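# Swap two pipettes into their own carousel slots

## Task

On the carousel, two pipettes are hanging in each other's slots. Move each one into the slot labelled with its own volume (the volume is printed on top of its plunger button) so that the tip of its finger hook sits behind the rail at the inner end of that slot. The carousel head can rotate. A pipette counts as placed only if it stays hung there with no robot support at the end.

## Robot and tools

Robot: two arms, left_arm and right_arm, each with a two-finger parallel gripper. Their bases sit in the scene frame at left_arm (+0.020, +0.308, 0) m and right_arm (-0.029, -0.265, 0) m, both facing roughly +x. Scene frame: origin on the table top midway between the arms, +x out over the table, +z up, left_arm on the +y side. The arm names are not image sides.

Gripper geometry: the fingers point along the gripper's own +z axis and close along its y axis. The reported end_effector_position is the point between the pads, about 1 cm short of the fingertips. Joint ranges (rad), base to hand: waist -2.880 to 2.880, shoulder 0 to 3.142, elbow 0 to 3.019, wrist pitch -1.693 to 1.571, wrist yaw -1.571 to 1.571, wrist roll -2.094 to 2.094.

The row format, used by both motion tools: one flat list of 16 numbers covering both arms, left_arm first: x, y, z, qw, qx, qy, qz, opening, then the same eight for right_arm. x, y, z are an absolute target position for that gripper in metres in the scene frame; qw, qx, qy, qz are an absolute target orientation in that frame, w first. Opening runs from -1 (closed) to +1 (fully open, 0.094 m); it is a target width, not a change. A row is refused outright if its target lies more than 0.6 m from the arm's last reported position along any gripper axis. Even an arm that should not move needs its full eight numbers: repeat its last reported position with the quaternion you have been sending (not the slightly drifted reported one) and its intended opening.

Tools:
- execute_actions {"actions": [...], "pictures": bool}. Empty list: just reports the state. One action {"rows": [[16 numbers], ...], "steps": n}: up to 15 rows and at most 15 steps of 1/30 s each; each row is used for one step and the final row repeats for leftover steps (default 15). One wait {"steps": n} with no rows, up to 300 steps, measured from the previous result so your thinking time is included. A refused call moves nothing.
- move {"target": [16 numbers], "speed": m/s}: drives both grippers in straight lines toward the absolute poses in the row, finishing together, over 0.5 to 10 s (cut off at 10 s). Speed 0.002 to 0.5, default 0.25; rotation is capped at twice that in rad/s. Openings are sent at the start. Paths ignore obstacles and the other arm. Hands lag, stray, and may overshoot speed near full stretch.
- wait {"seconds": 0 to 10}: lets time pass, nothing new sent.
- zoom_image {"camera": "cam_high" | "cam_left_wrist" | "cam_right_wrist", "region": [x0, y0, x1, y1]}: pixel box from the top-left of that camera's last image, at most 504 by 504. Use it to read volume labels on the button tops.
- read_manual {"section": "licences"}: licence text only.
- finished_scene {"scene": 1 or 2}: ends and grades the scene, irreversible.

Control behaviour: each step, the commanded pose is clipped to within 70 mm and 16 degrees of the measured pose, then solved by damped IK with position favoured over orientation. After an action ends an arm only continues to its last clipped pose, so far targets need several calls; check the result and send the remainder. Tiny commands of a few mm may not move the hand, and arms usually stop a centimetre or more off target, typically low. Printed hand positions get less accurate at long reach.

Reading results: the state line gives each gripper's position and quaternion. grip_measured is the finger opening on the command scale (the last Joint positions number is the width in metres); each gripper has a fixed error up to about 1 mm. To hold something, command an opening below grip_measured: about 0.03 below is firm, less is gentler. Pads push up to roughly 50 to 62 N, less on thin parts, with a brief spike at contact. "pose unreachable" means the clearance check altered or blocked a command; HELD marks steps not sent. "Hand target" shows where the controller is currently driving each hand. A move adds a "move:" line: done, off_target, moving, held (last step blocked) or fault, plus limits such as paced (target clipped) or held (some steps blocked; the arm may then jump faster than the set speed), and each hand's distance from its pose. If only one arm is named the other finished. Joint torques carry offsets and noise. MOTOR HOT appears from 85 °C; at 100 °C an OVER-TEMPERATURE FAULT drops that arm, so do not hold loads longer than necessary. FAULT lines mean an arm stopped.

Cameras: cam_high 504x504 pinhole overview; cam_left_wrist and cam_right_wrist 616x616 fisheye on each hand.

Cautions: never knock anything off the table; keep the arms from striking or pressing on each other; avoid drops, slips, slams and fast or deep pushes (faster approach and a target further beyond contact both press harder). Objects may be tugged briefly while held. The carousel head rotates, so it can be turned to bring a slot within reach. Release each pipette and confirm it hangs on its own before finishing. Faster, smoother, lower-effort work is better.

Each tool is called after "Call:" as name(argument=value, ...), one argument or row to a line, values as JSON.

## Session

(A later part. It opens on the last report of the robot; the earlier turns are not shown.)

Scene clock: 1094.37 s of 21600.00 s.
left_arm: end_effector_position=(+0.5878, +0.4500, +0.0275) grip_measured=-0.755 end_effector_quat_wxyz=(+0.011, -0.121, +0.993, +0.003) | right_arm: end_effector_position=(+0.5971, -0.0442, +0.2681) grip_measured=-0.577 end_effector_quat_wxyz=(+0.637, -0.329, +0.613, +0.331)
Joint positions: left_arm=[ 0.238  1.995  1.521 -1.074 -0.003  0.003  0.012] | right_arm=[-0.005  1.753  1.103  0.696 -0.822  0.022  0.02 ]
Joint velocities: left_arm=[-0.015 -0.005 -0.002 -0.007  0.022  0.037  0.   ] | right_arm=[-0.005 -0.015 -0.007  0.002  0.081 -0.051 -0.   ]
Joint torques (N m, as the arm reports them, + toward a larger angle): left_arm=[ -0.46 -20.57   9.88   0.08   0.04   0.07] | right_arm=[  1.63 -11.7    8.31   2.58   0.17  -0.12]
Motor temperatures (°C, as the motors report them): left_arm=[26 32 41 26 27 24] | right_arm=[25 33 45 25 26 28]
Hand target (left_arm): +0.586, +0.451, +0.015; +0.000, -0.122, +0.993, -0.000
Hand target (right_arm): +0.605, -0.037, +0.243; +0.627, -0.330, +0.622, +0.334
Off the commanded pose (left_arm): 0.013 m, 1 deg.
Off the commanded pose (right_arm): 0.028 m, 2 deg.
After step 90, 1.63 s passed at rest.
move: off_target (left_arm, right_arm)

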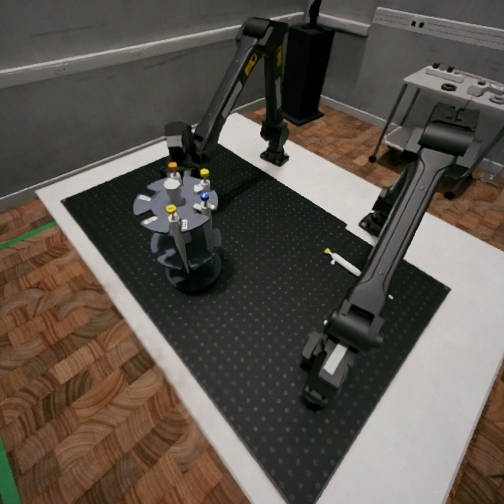

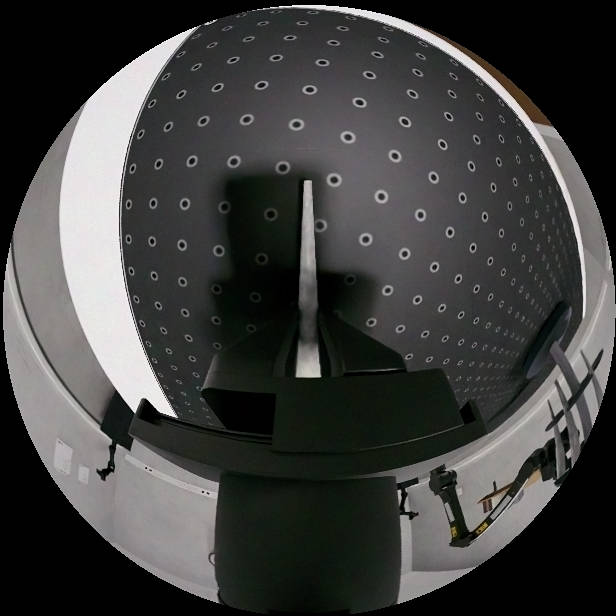

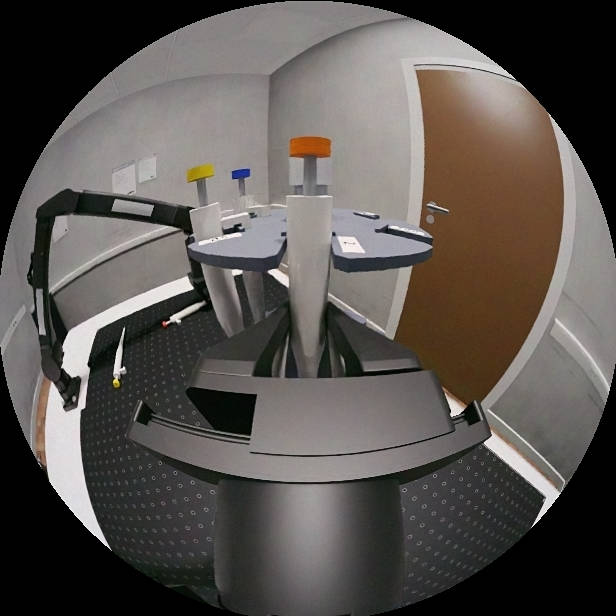

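Call:
move(
  target=[0.586,0.451,0.015,0,-0.1219,0.9925,0,-0.79,0.598,-0.044,0.258,0.6320,-0.3300,0.6165,0.3335,-0.25],
  speed=0.02,
)

Scene clock: 1098.53 s of 21600.00 s.
left_arm: end_effector_position=(+0.5878, +0.4500, +0.0275) grip_measured=-0.755 end_effector_quat_wxyz=(+0.011, -0.121, +0.993, +0.003) | right_arm: end_effector_position=(+0.5968, -0.0440, +0.2679) grip_measured=-0.251 end_effector_quat_wxyz=(+0.637, -0.329, +0.613, +0.332)
Joint positions: left_arm=[ 0.238  1.995  1.521 -1.074 -0.003  0.003  0.012] | right_arm=[-0.005  1.753  1.103  0.696 -0.824  0.022  0.035]
Joint velocities: left_arm=[-0.015 -0.005 -0.002  0.012  0.037 -0.022  0.   ] | right_arm=[-0.015 -0.024  0.017  0.002  0.066  0.037  0.   ]
Joint torques (N m, as the arm reports them, + toward a larger angle): left_arm=[ -0.16 -20.1    9.73  -0.06   0.1    0.05] | right_arm=[  0.68 -14.82   7.33   2.41  -0.18  -0.03]
Motor temperatures (°C, as the motors report them): left_arm=[26 32 41 26 27 24] | right_arm=[25 33 45 25 26 28]
Hand target (left_arm): +0.586, +0.451, +0.015; +0.000, -0.122, +0.993, -0.000
Hand target (right_arm): +0.598, -0.044, +0.258; +0.632, -0.330, +0.617, +0.334
Off the commanded pose (left_arm): 0.013 m, 1 deg.
Off the commanded pose (right_arm): 0.010 m, 1 deg.
After step 90, 0.30 s passed at rest.
move: off_target (left_arm)

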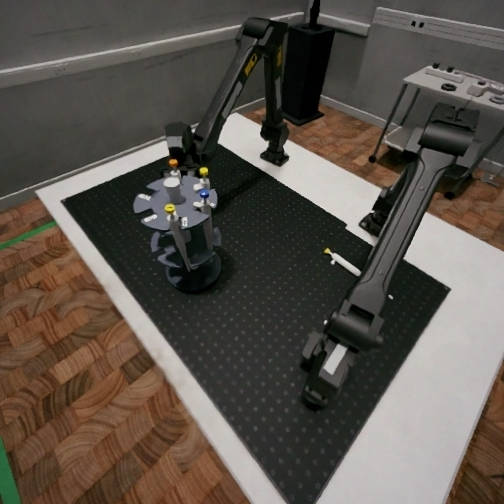

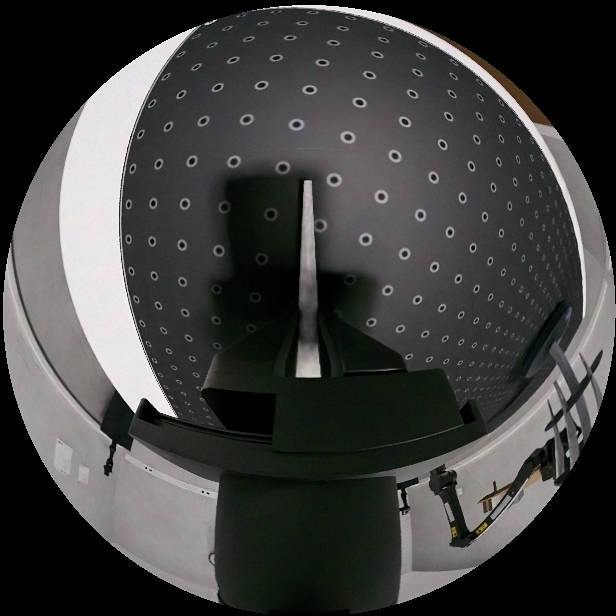

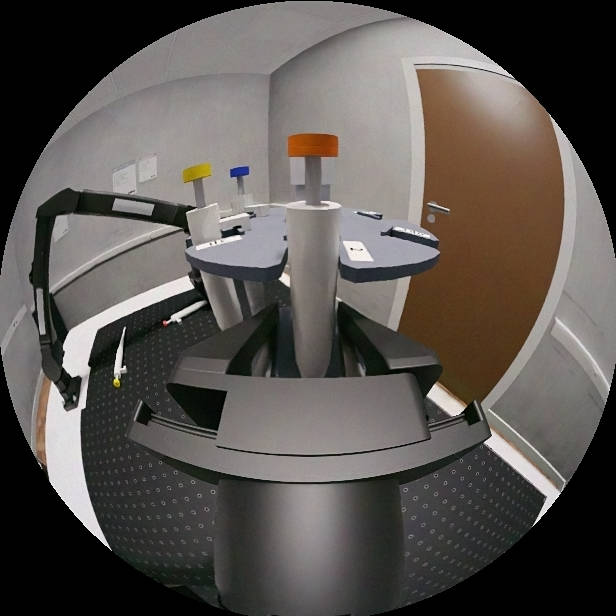

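Call:
move(
  target=[0.58,0.44,0.16,0,-0.1219,0.9925,0,-0.79,0.563,-0.012,0.262,0.6320,-0.3300,0.6165,0.3335,-0.25],
  speed=0.06,
)

Call:
move(
  target=[0.46,0.23,0.235,0,-0.7373,0.6756,0,-0.79,0.552,0.026,0.265,0.6320,-0.3300,0.6165,0.3335,-0.25],
  speed=0.1,
)

Scene clock: 1118.03 s of 21600.00 s.
left_arm: end_effector_position=(+0.5639, +0.4420, +0.1346) grip_measured=-0.755 end_effector_quat_wxyz=(-0.024, -0.122, +0.992, -0.002) | right_arm: end_effector_position=(+0.5720, -0.0190, +0.2434) grip_measured=-0.251 end_effector_quat_wxyz=(+0.619, -0.321, +0.633, +0.336)
Joint positions: left_arm=[ 0.235  1.877  1.637 -1.379 -0.003 -0.002  0.012] | right_arm=[ 0.052  1.732  1.026  0.696 -0.761  0.022  0.035]
Joint velocities: left_arm=[-0.005 -0.015 -0.012 -0.017 -0.022 -0.007 -0.001] | right_arm=[-0.005 -0.005 -0.012  0.002 -0.066 -0.022 -0.001]
Joint torques (N m, as the arm reports them, + toward a larger angle): left_arm=[ -1.84 -22.36  15.38  -0.56   0.07  -0.06] | right_arm=[  1.65 -18.51   6.52   3.18   0.11  -0.05]
Motor temperatures (°C, as the motors report them): left_arm=[26 32 41 26 27 24] | right_arm=[25 33 43 25 26 28]
Hand target (left_arm): +0.579, +0.440, +0.160; +0.000, -0.122, +0.993, -0.000
Hand target (right_arm): +0.563, -0.012, +0.261; +0.632, -0.330, +0.617, +0.334
Off the commanded pose (left_arm): 0.030 m, 3 deg.
Off the commanded pose (right_arm): 0.022 m, 3 deg.
After step 90, 13.90 s passed at rest.
move: off_target (left_arm, right_arm)

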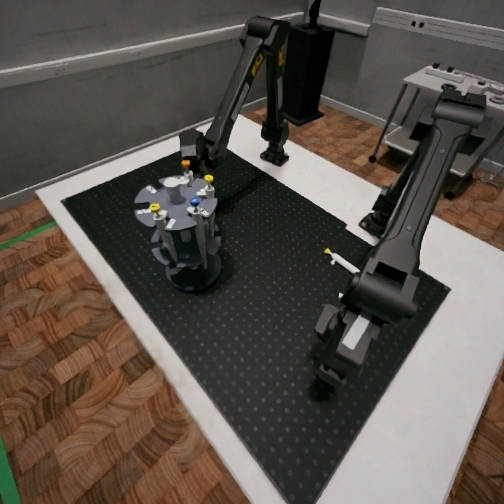

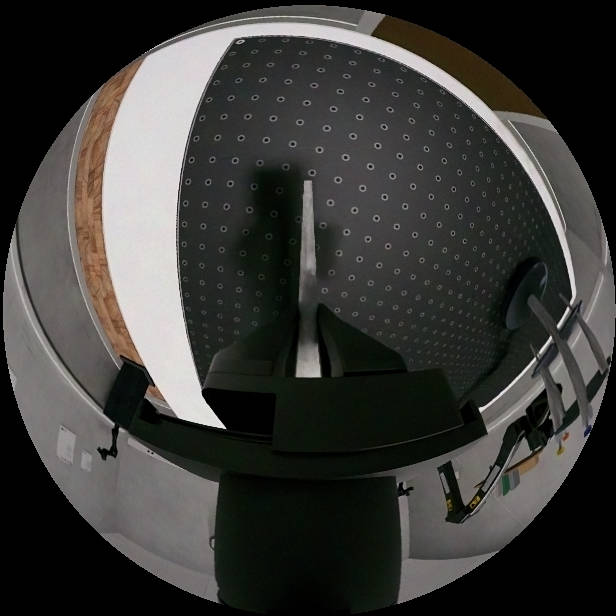

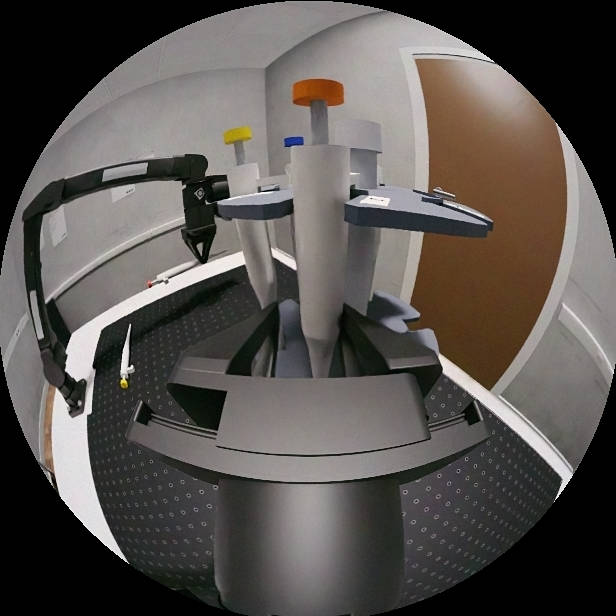

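Scene clock: 1125.57 s of 21600.00 s.
left_arm: end_effector_position=(+0.4667, +0.2324, +0.2342) grip_measured=-0.755 end_effector_quat_wxyz=(-0.004, +0.736, -0.677, +0.008) | right_arm: end_effector_position=(+0.5625, +0.0182, +0.2472) grip_measured=-0.251 end_effector_quat_wxyz=(+0.622, -0.320, +0.631, +0.335)
Joint positions: left_arm=[-0.173  1.513  1.428 -1.468  0.003 -1.82   0.012] | right_arm=[ 0.128  1.726  1.026  0.696 -0.682  0.022  0.035]
Joint velocities: left_arm=[-0.005  0.015 -0.002 -0.012 -0.051 -0.022 -0.   ] | right_arm=[-0.015 -0.005 -0.027 -0.007 -0.022  0.037  0.   ]
Joint torques (N m, as the arm reports them, + toward a larger angle): left_arm=[ -0.61 -16.64   9.34  -0.39  -0.2   -0.02] | right_arm=[  2.08 -18.26   6.4    2.78   0.09  -0.07]
Motor temperatures (°C, as the motors report them): left_arm=[26 32 41 26 27 24] | right_arm=[25 34 42 25 26 28]
Hand target (left_arm): +0.458, +0.231, +0.235; -0.001, +0.738, -0.675, +0.002
Hand target (right_arm): +0.552, +0.026, +0.265; +0.632, -0.330, +0.617, +0.334
Off the commanded pose (left_arm): 0.007 m, 1 deg.
Off the commanded pose (right_arm): 0.022 m, 2 deg.
move: off_target (right_arm)

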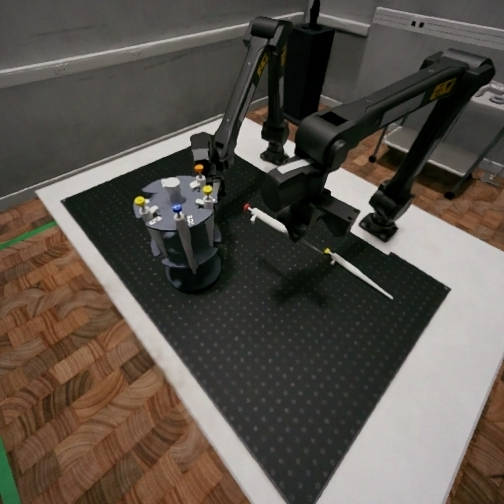

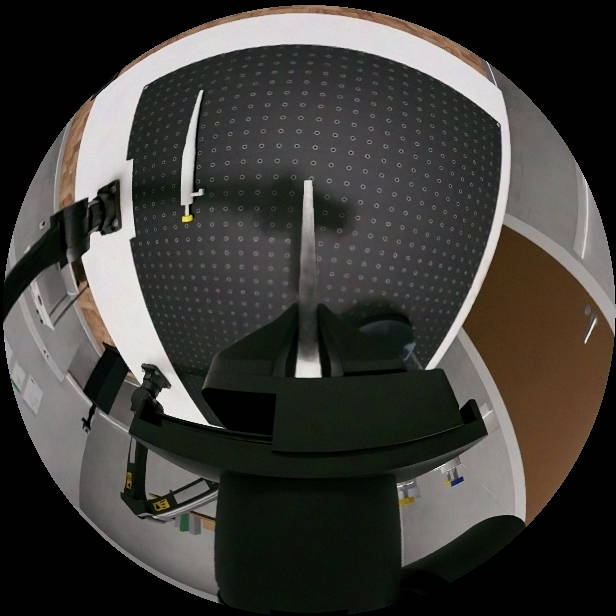

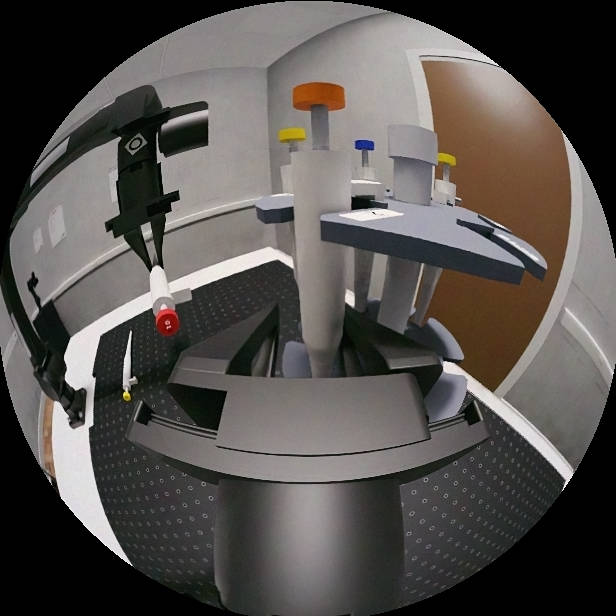

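Call:
zoom_image(
  camera="cam_right_wrist",
  region=[130, 270, 210, 345],
)

Call:
zoom_image(
  camera="cam_high",
  region=[125, 155, 225, 235],
)

Region (130, 270, 210, 345) of cam_right_wrist's 616x616 image, scaled by 6.300, with more detail than that image has; it fills the top 472 rows of this view, and the rest is white.

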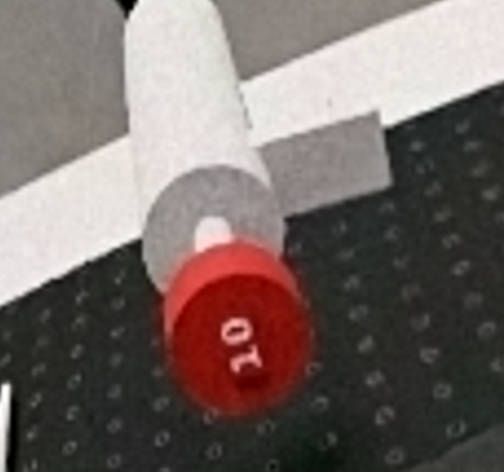

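Region (125, 155, 225, 235) of cam_high's 504x504 image, scaled by 5.040, with more detail than that image has; it fills the top 403 rows of this view, and the rest is white.

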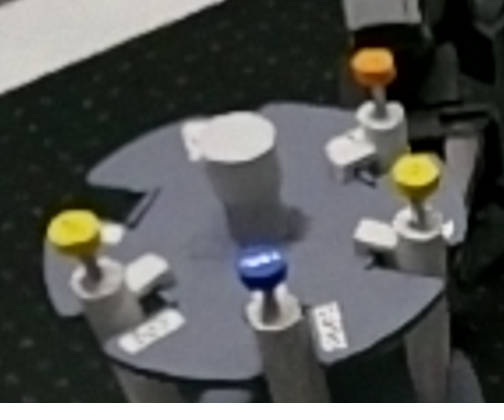

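Call:
move(
  target=[0.46,0.23,0.235,0,-0.7373,0.6756,0,-0.79,0.505,-0.085,0.262,0.6320,-0.3300,0.6165,0.3335,-0.15],
  speed=0.07,
)

Call:
move(
  target=[0.46,0.23,0.235,0,-0.7373,0.6756,0,-0.79,0.39,-0.02,0.26,0.57,0.12,0.60,0.46,-0.1],
  speed=0.2,
)

Call:
move(
  target=[0.46,0.23,0.235,0,-0.7373,0.6756,0,-0.79,0.400,0.180,0.25,0.4778,0.4778,0.5212,0.5212,-0.1],
  speed=0.2,
)

Scene clock: 1133.07 s of 21600.00 s.
left_arm: end_effector_position=(+0.4653, +0.2328, +0.2342) grip_measured=-0.755 end_effector_quat_wxyz=(-0.002, +0.737, -0.676, +0.005) | right_arm: end_effector_position=(+0.5080, -0.0783, +0.2462) grip_measured=-0.151 end_effector_quat_wxyz=(+0.616, -0.325, +0.631, +0.342)
Joint positions: left_arm=[-0.173  1.513  1.428 -1.474  0.002 -1.824  0.012] | right_arm=[-0.054  1.573  0.822  0.74  -0.883  0.022  0.04 ]
Joint velocities: left_arm=[-0.005 -0.005 -0.012  0.002 -0.066 -0.051 -0.001] | right_arm=[-0.005 -0.005 -0.032 -0.007  0.007  0.037  0.   ]
Joint torques (N m, as the arm reports them, + toward a larger angle): left_arm=[ -1.4  -15.43  10.17  -0.3   -0.21  -0.03] | right_arm=[ -0.54 -15.07   6.31   3.6   -0.22  -0.03]
Motor temperatures (°C, as the motors report them): left_arm=[26 32 40 26 27 24] | right_arm=[25 34 42 25 26 28]
Hand target (left_arm): +0.460, +0.230, +0.235; +0.000, +0.737, -0.676, +0.000
Hand target (right_arm): +0.504, -0.084, +0.261; +0.632, -0.330, +0.617, +0.333
Off the commanded pose (left_arm): 0.006 m, 1 deg.
Off the commanded pose (right_arm): 0.017 m, 3 deg.
After step 90, 2.47 s passed at rest.
move: off_target (right_arm)

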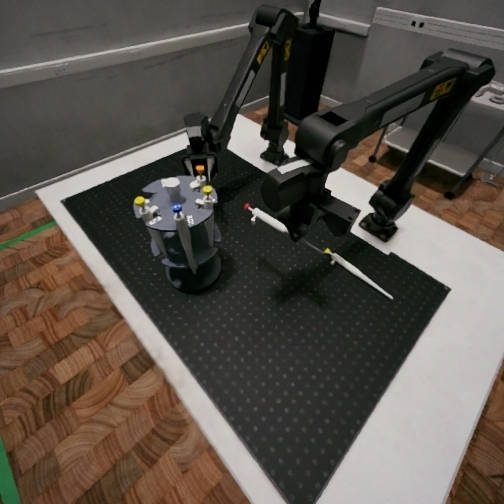

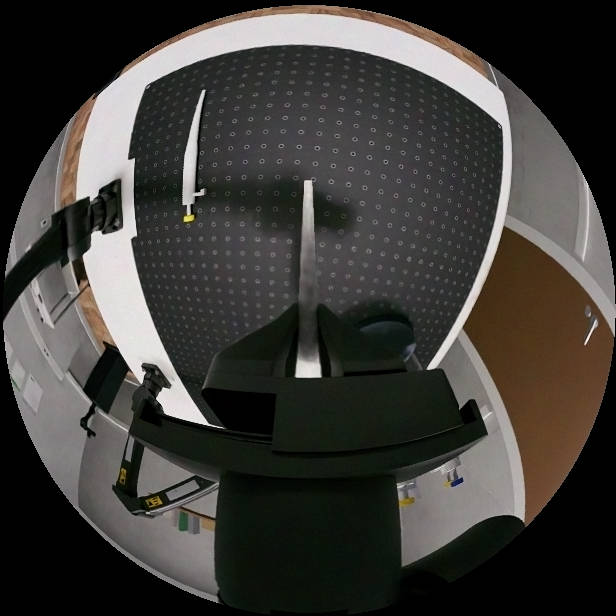

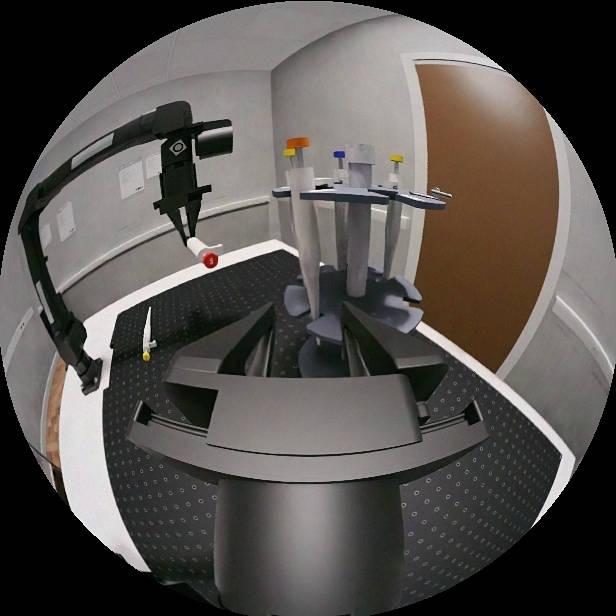

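Scene clock: 1135.90 s of 21600.00 s.
left_arm: end_effector_position=(+0.4653, +0.2328, +0.2342) grip_measured=-0.755 end_effector_quat_wxyz=(-0.002, +0.737, -0.676, +0.005) | right_arm: end_effector_position=(+0.3981, -0.0205, +0.2486) grip_measured=-0.101 end_effector_quat_wxyz=(+0.595, +0.124, +0.641, +0.468)
Joint positions: left_arm=[-0.173  1.513  1.428 -1.474  0.002 -1.824  0.012] | right_arm=[0.391 1.378 0.465 1.061 0.069 0.848 0.042]
Joint velocities: left_arm=[-0.005 -0.005  0.007 -0.002  0.081 -0.007 -0.   ] | right_arm=[-0.015 -0.015 -0.002  0.007 -0.066  0.007  0.   ]
Joint torques (N m, as the arm reports them, + toward a larger angle): left_arm=[ -1.35 -15.72  10.11  -0.36  -0.15  -0.01] | right_arm=[ 1.95 -9.76  5.55  3.27  0.14  0.11]
Motor temperatures (°C, as the motors report them): left_arm=[26 31 41 26 27 24] | right_arm=[25 34 42 25 26 28]
Hand target (left_arm): +0.460, +0.230, +0.235; -0.000, +0.737, -0.676, +0.000
Hand target (right_arm): +0.391, -0.019, +0.258; +0.597, +0.126, +0.630, +0.481
Off the commanded pose (left_arm): 0.006 m, 1 deg.
Off the commanded pose (right_arm): 0.014 m, 2 deg.
move: off_target (right_arm)

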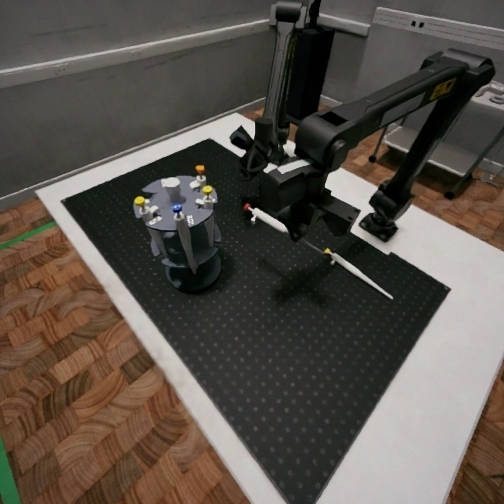

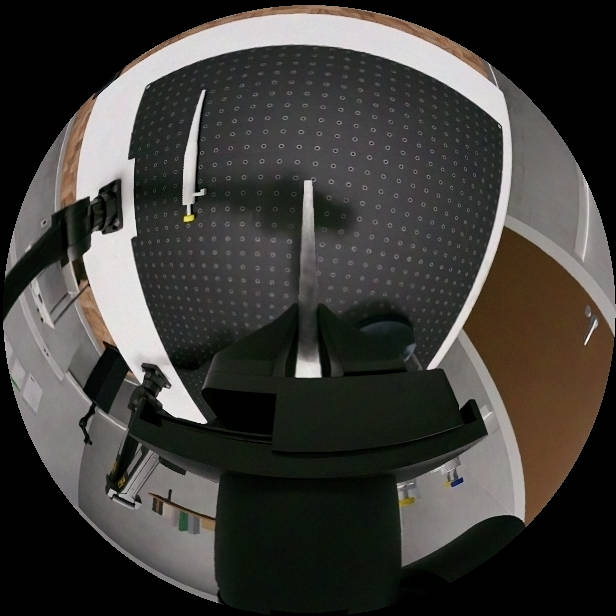

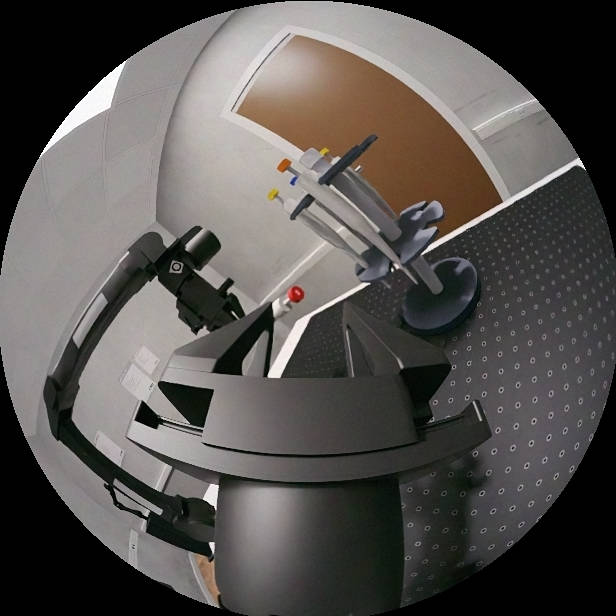

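Scene clock: 1138.47 s of 21600.00 s.
left_arm: end_effector_position=(+0.4653, +0.2328, +0.2342) grip_measured=-0.755 end_effector_quat_wxyz=(-0.002, +0.737, -0.676, +0.005) | right_arm: end_effector_position=(+0.3972, +0.1625, +0.2412) grip_measured=-0.101 end_effector_quat_wxyz=(+0.483, +0.475, +0.531, +0.510)
Joint positions: left_arm=[-0.173  1.513  1.428 -1.474  0.002 -1.824  0.012] | right_arm=[0.865 1.671 0.94  0.709 0.935 1.561 0.042]
Joint velocities: left_arm=[-0.005  0.005 -0.002 -0.007  0.007 -0.081 -0.001] | right_arm=[-0.005 -0.015  0.002 -0.017  0.051  0.022  0.   ]
Joint torques (N m, as the arm reports them, + toward a larger angle): left_arm=[ -1.72 -15.91  10.2   -0.47  -0.18  -0.02] | right_arm=[  1.98 -12.25  10.74   1.29   0.16   0.01]
Motor temperatures (°C, as the motors report them): left_arm=[26 31 41 26 27 24] | right_arm=[25 34 42 25 26 28]
Hand target (left_arm): +0.460, +0.230, +0.235; -0.000, +0.737, -0.676, +0.000
Hand target (right_arm): +0.401, +0.178, +0.252; +0.477, +0.478, +0.522, +0.521
Off the commanded pose (left_arm): 0.006 m, 1 deg.
Off the commanded pose (right_arm): 0.020 m, 2 deg.
move: off_target (right_arm)

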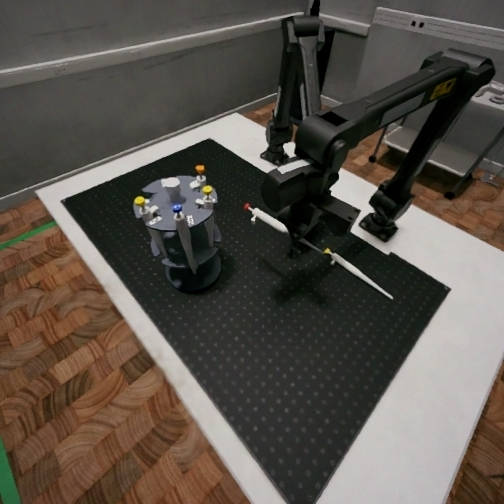

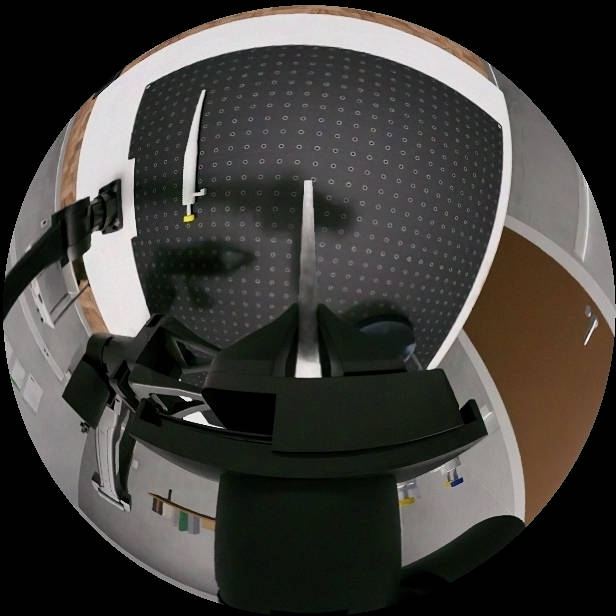

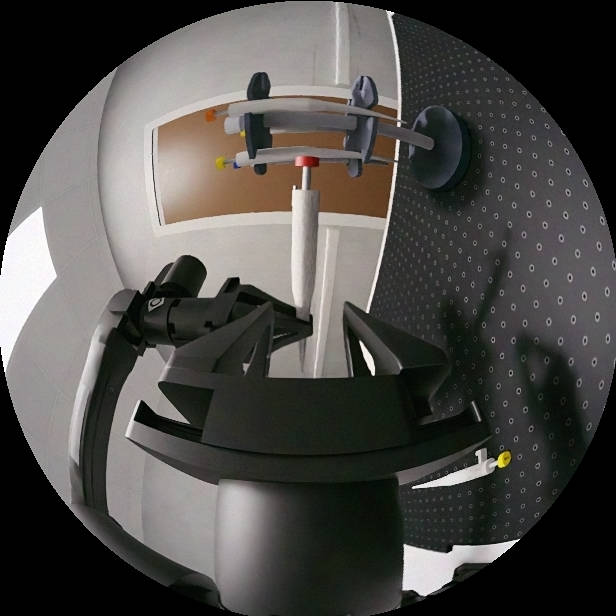

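Call:
move(
  target=[0.46,0.23,0.235,0,-0.7373,0.6756,0,-0.79,0.465,0.175,0.252,0.4778,0.4778,0.5212,0.5212,-0.1],
  speed=0.05,
)

Scene clock: 1143.17 s of 21600.00 s.
left_arm: end_effector_position=(+0.4653, +0.2328, +0.2342) grip_measured=-0.755 end_effector_quat_wxyz=(-0.002, +0.737, -0.676, +0.005) | right_arm: end_effector_position=(+0.4492, +0.1659, +0.2423) grip_measured=-0.101 end_effector_quat_wxyz=(+0.478, +0.473, +0.530, +0.516)
Joint positions: left_arm=[-0.173  1.513  1.428 -1.474  0.002 -1.824  0.012] | right_arm=[0.78  1.736 1.032 0.689 0.839 1.564 0.042]
Joint velocities: left_arm=[-0.005  0.005 -0.017  0.012 -0.066  0.007  0.   ] | right_arm=[-0.005  0.005 -0.002  0.002  0.037 -0.022  0.   ]
Joint torques (N m, as the arm reports them, + toward a larger angle): left_arm=[ -1.6  -15.81  10.19  -0.32  -0.17  -0.06] | right_arm=[ -0.17 -13.28  11.15   1.39  -0.2   -0.05]
Motor temperatures (°C, as the motors report them): left_arm=[26 31 41 26 27 24] | right_arm=[25 33 43 25 26 28]
Hand target (left_arm): +0.460, +0.230, +0.235; -0.000, +0.737, -0.676, +0.000
Hand target (right_arm): +0.464, +0.173, +0.253; +0.478, +0.478, +0.521, +0.521
Off the commanded pose (left_arm): 0.006 m, 1 deg.
Off the commanded pose (right_arm): 0.021 m, 1 deg.
move: off_target (right_arm)

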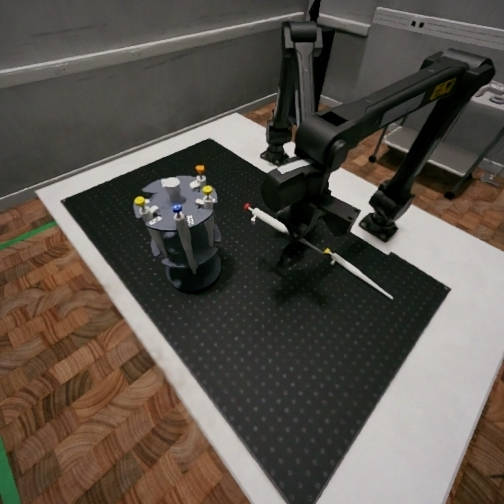

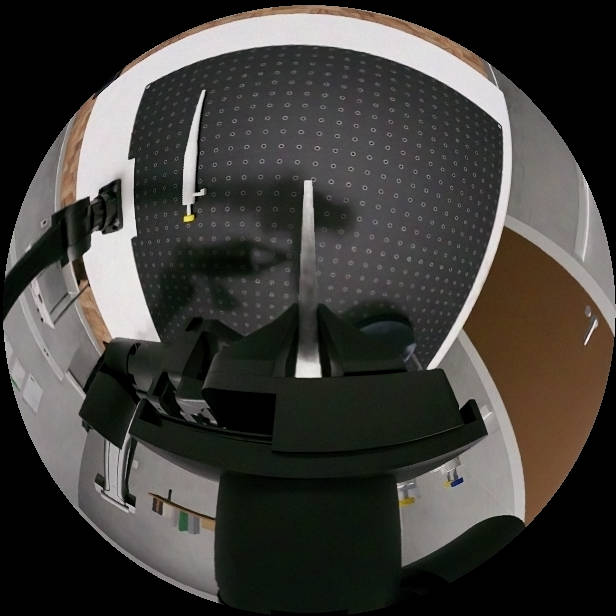

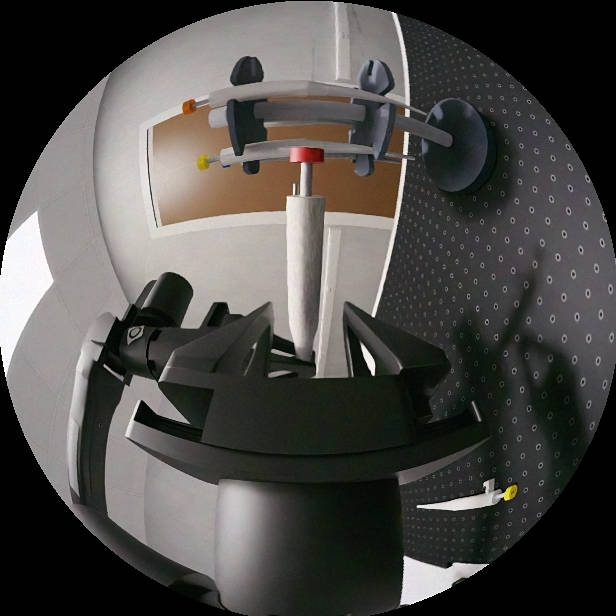

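Call:
move(
  target=[0.46,0.23,0.235,0,-0.7373,0.6756,0,-0.79,0.492,0.182,0.254,0.4778,0.4778,0.5212,0.5212,-0.1],
  speed=0.03,
)

Scene clock: 1146.93 s of 21600.00 s.
left_arm: end_effector_position=(+0.4653, +0.2328, +0.2342) grip_measured=-0.755 end_effector_quat_wxyz=(-0.002, +0.737, -0.676, +0.005) | right_arm: end_effector_position=(+0.4750, +0.1744, +0.2438) grip_measured=-0.101 end_effector_quat_wxyz=(+0.477, +0.473, +0.531, +0.516)
Joint positions: left_arm=[-0.173  1.513  1.428 -1.474  0.002 -1.824  0.012] | right_arm=[0.751 1.78  1.102 0.661 0.808 1.564 0.042]
Joint velocities: left_arm=[ 0.005  0.005 -0.007 -0.002  0.007  0.007  0.001] | right_arm=[-0.005 -0.005 -0.027  0.007  0.007 -0.007 -0.001]
Joint torques (N m, as the arm reports them, + toward a larger angle): left_arm=[ -1.59 -15.38  10.13  -0.37  -0.19   0.  ] | right_arm=[ -0.2  -14.66  11.49   1.46  -0.22  -0.02]
Motor temperatures (°C, as the motors report them): left_arm=[26 31 41 26 27 24] | right_arm=[25 33 44 25 26 28]
Hand target (left_arm): +0.460, +0.230, +0.235; -0.000, +0.737, -0.676, +0.000
Hand target (right_arm): +0.491, +0.181, +0.254; +0.478, +0.478, +0.521, +0.521
Off the commanded pose (left_arm): 0.006 m, 1 deg.
Off the commanded pose (right_arm): 0.021 m, 1 deg.
move: off_target (right_arm)

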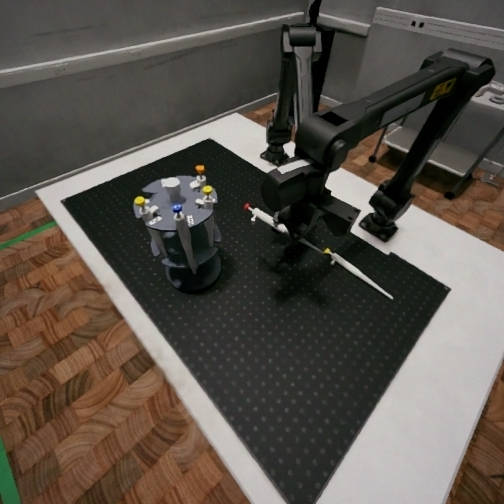

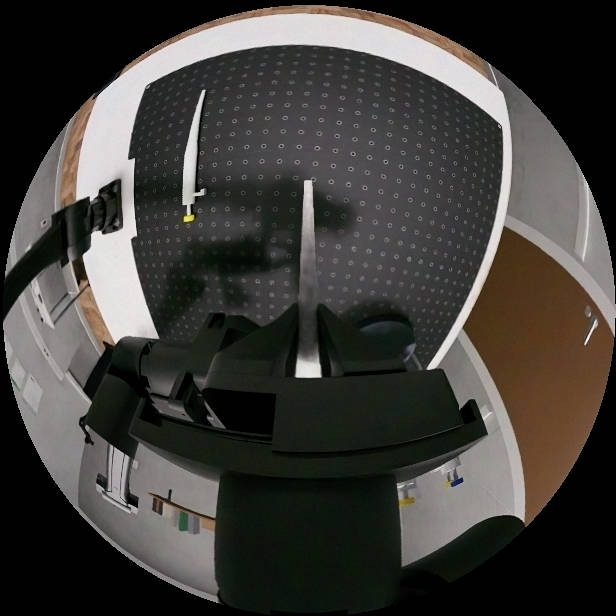

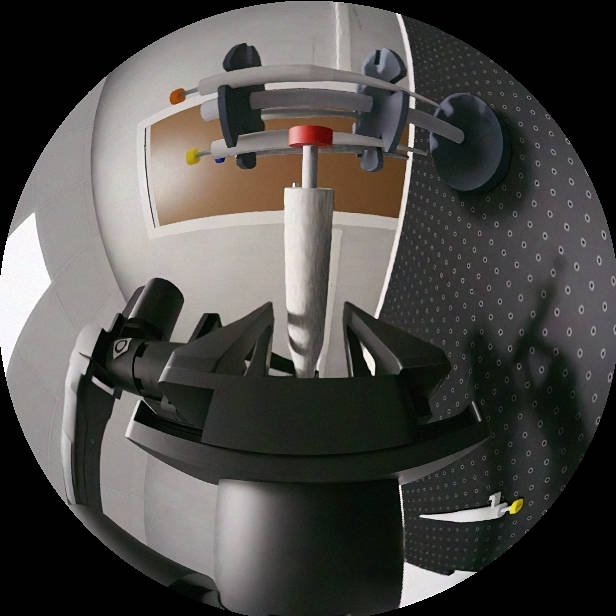

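Good alignment (width 49, top y≈188). Close.

Call:
move(
  target=[0.46,0.23,0.235,0,-0.7373,0.6756,0,-0.79,0.492,0.182,0.254,0.4778,0.4778,0.5212,0.5212,-0.62],
  speed=0.03,
)

Call:
move(
  target=[0.465,0.233,0.235,0,-0.7373,0.6756,0,-0.45,0.492,0.182,0.254,0.4778,0.4778,0.5212,0.5212,-0.62],
  speed=0.03,
)

Scene clock: 1149.63 s of 21600.00 s.
left_arm: end_effector_position=(+0.4653, +0.2331, +0.2342) grip_measured=-0.755 end_effector_quat_wxyz=(-0.003, +0.738, -0.675, +0.005) | right_arm: end_effector_position=(+0.4752, +0.1747, +0.2445) grip_measured=-0.579 end_effector_quat_wxyz=(+0.477, +0.474, +0.530, +0.517)
Joint positions: left_arm=[-0.173  1.513  1.428 -1.474  0.    -1.825  0.012] | right_arm=[0.751 1.78  1.104 0.66  0.808 1.566 0.02 ]
Joint velocities: left_arm=[ 0.005  0.015 -0.002  0.012  0.066 -0.066 -0.001] | right_arm=[-0.005  0.005 -0.002 -0.007 -0.066 -0.037 -0.   ]
Joint torques (N m, as the arm reports them, + toward a larger angle): left_arm=[ -1.58 -15.68  10.31  -0.44  -0.14   0.  ] | right_arm=[ -0.03 -14.19  11.52   1.33  -0.18  -0.03]
Motor temperatures (°C, as the motors report them): left_arm=[26 31 41 26 27 24] | right_arm=[25 33 44 25 26 28]
Hand target (left_arm): +0.460, +0.230, +0.235; -0.000, +0.737, -0.676, +0.000
Hand target (right_arm): +0.491, +0.181, +0.254; +0.478, +0.478, +0.521, +0.521
Off the commanded pose (left_arm): 0.006 m, 1 deg.
Off the commanded pose (right_arm): 0.021 m, 1 deg.
move: off_target (right_arm)

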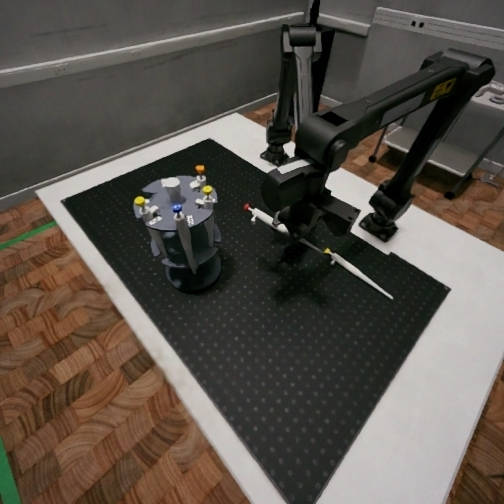

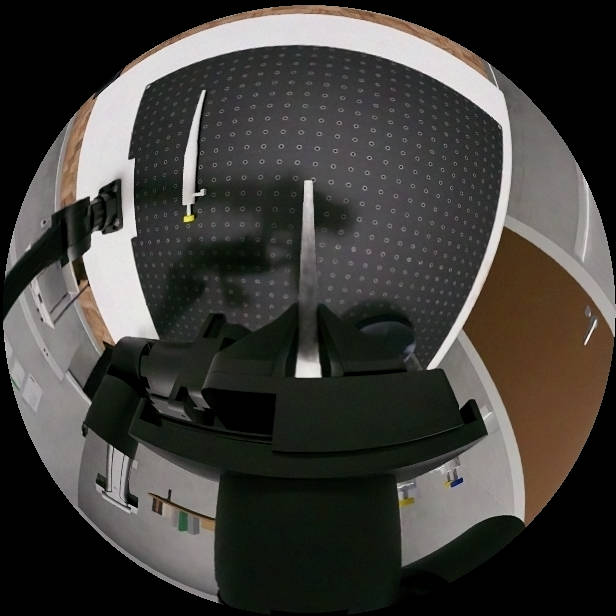

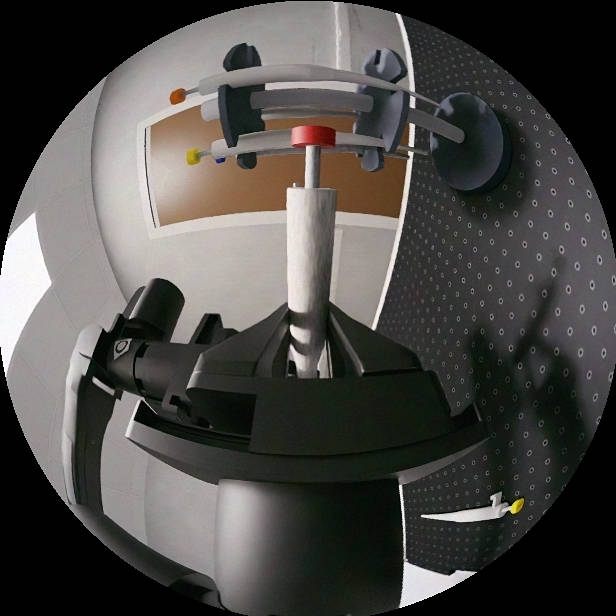

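Scene clock: 1150.63 s of 21600.00 s.
left_arm: end_effector_position=(+0.4653, +0.2331, +0.2342) grip_measured=-0.452 end_effector_quat_wxyz=(-0.003, +0.738, -0.675, +0.005) | right_arm: end_effector_position=(+0.4757, +0.1752, +0.2406) grip_measured=-0.579 end_effector_quat_wxyz=(+0.477, +0.474, +0.532, +0.515)
Joint positions: left_arm=[-0.173  1.513  1.428 -1.474  0.    -1.825  0.026] | right_arm=[0.751 1.786 1.104 0.66  0.808 1.566 0.02 ]
Joint velocities: left_arm=[-0.015 -0.015 -0.017  0.002  0.022  0.007  0.   ] | right_arm=[ 0.005 -0.005 -0.012 -0.012 -0.007 -0.022  0.001]
Joint torques (N m, as the arm reports them, + toward a larger angle): left_arm=[ -1.22 -15.26  11.41  -0.52  -0.1    0.05] | right_arm=[ -0.31 -14.42  11.23   1.42  -0.2    0.  ]
Motor temperatures (°C, as the motors report them): left_arm=[26 31 41 26 27 24] | right_arm=[25 33 44 25 26 28]
Hand target (left_arm): +0.465, +0.233, +0.235; -0.000, +0.737, -0.676, +0.000
Hand target (right_arm): +0.491, +0.181, +0.254; +0.478, +0.478, +0.521, +0.521
Off the commanded pose (left_arm): 0.001 m, 1 deg.
Off the commanded pose (right_arm): 0.022 m, 2 deg.
move: off_target (right_arm)

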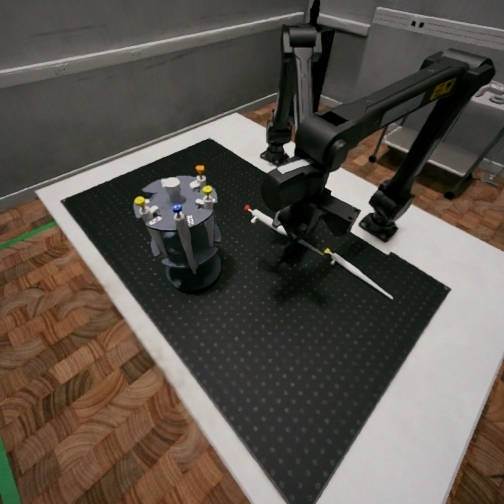

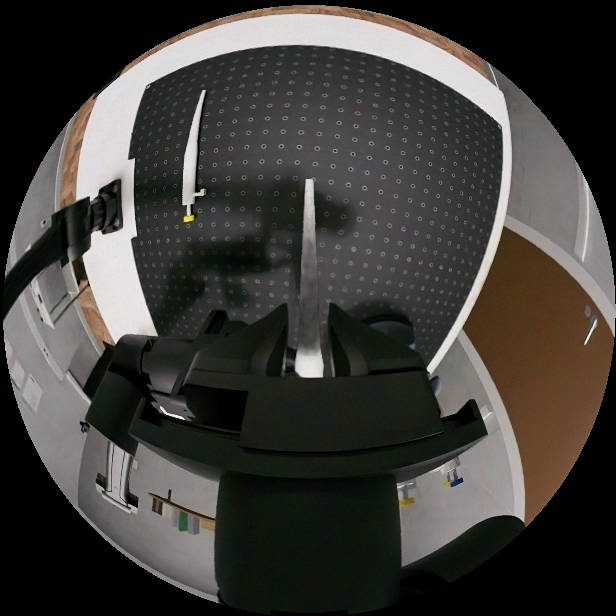

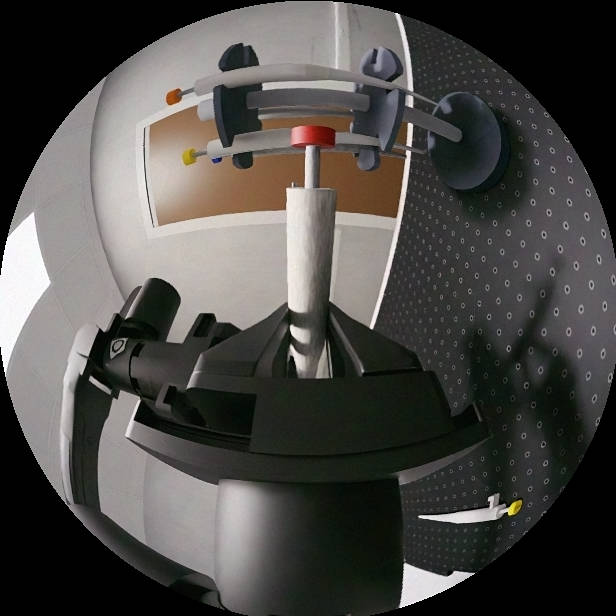

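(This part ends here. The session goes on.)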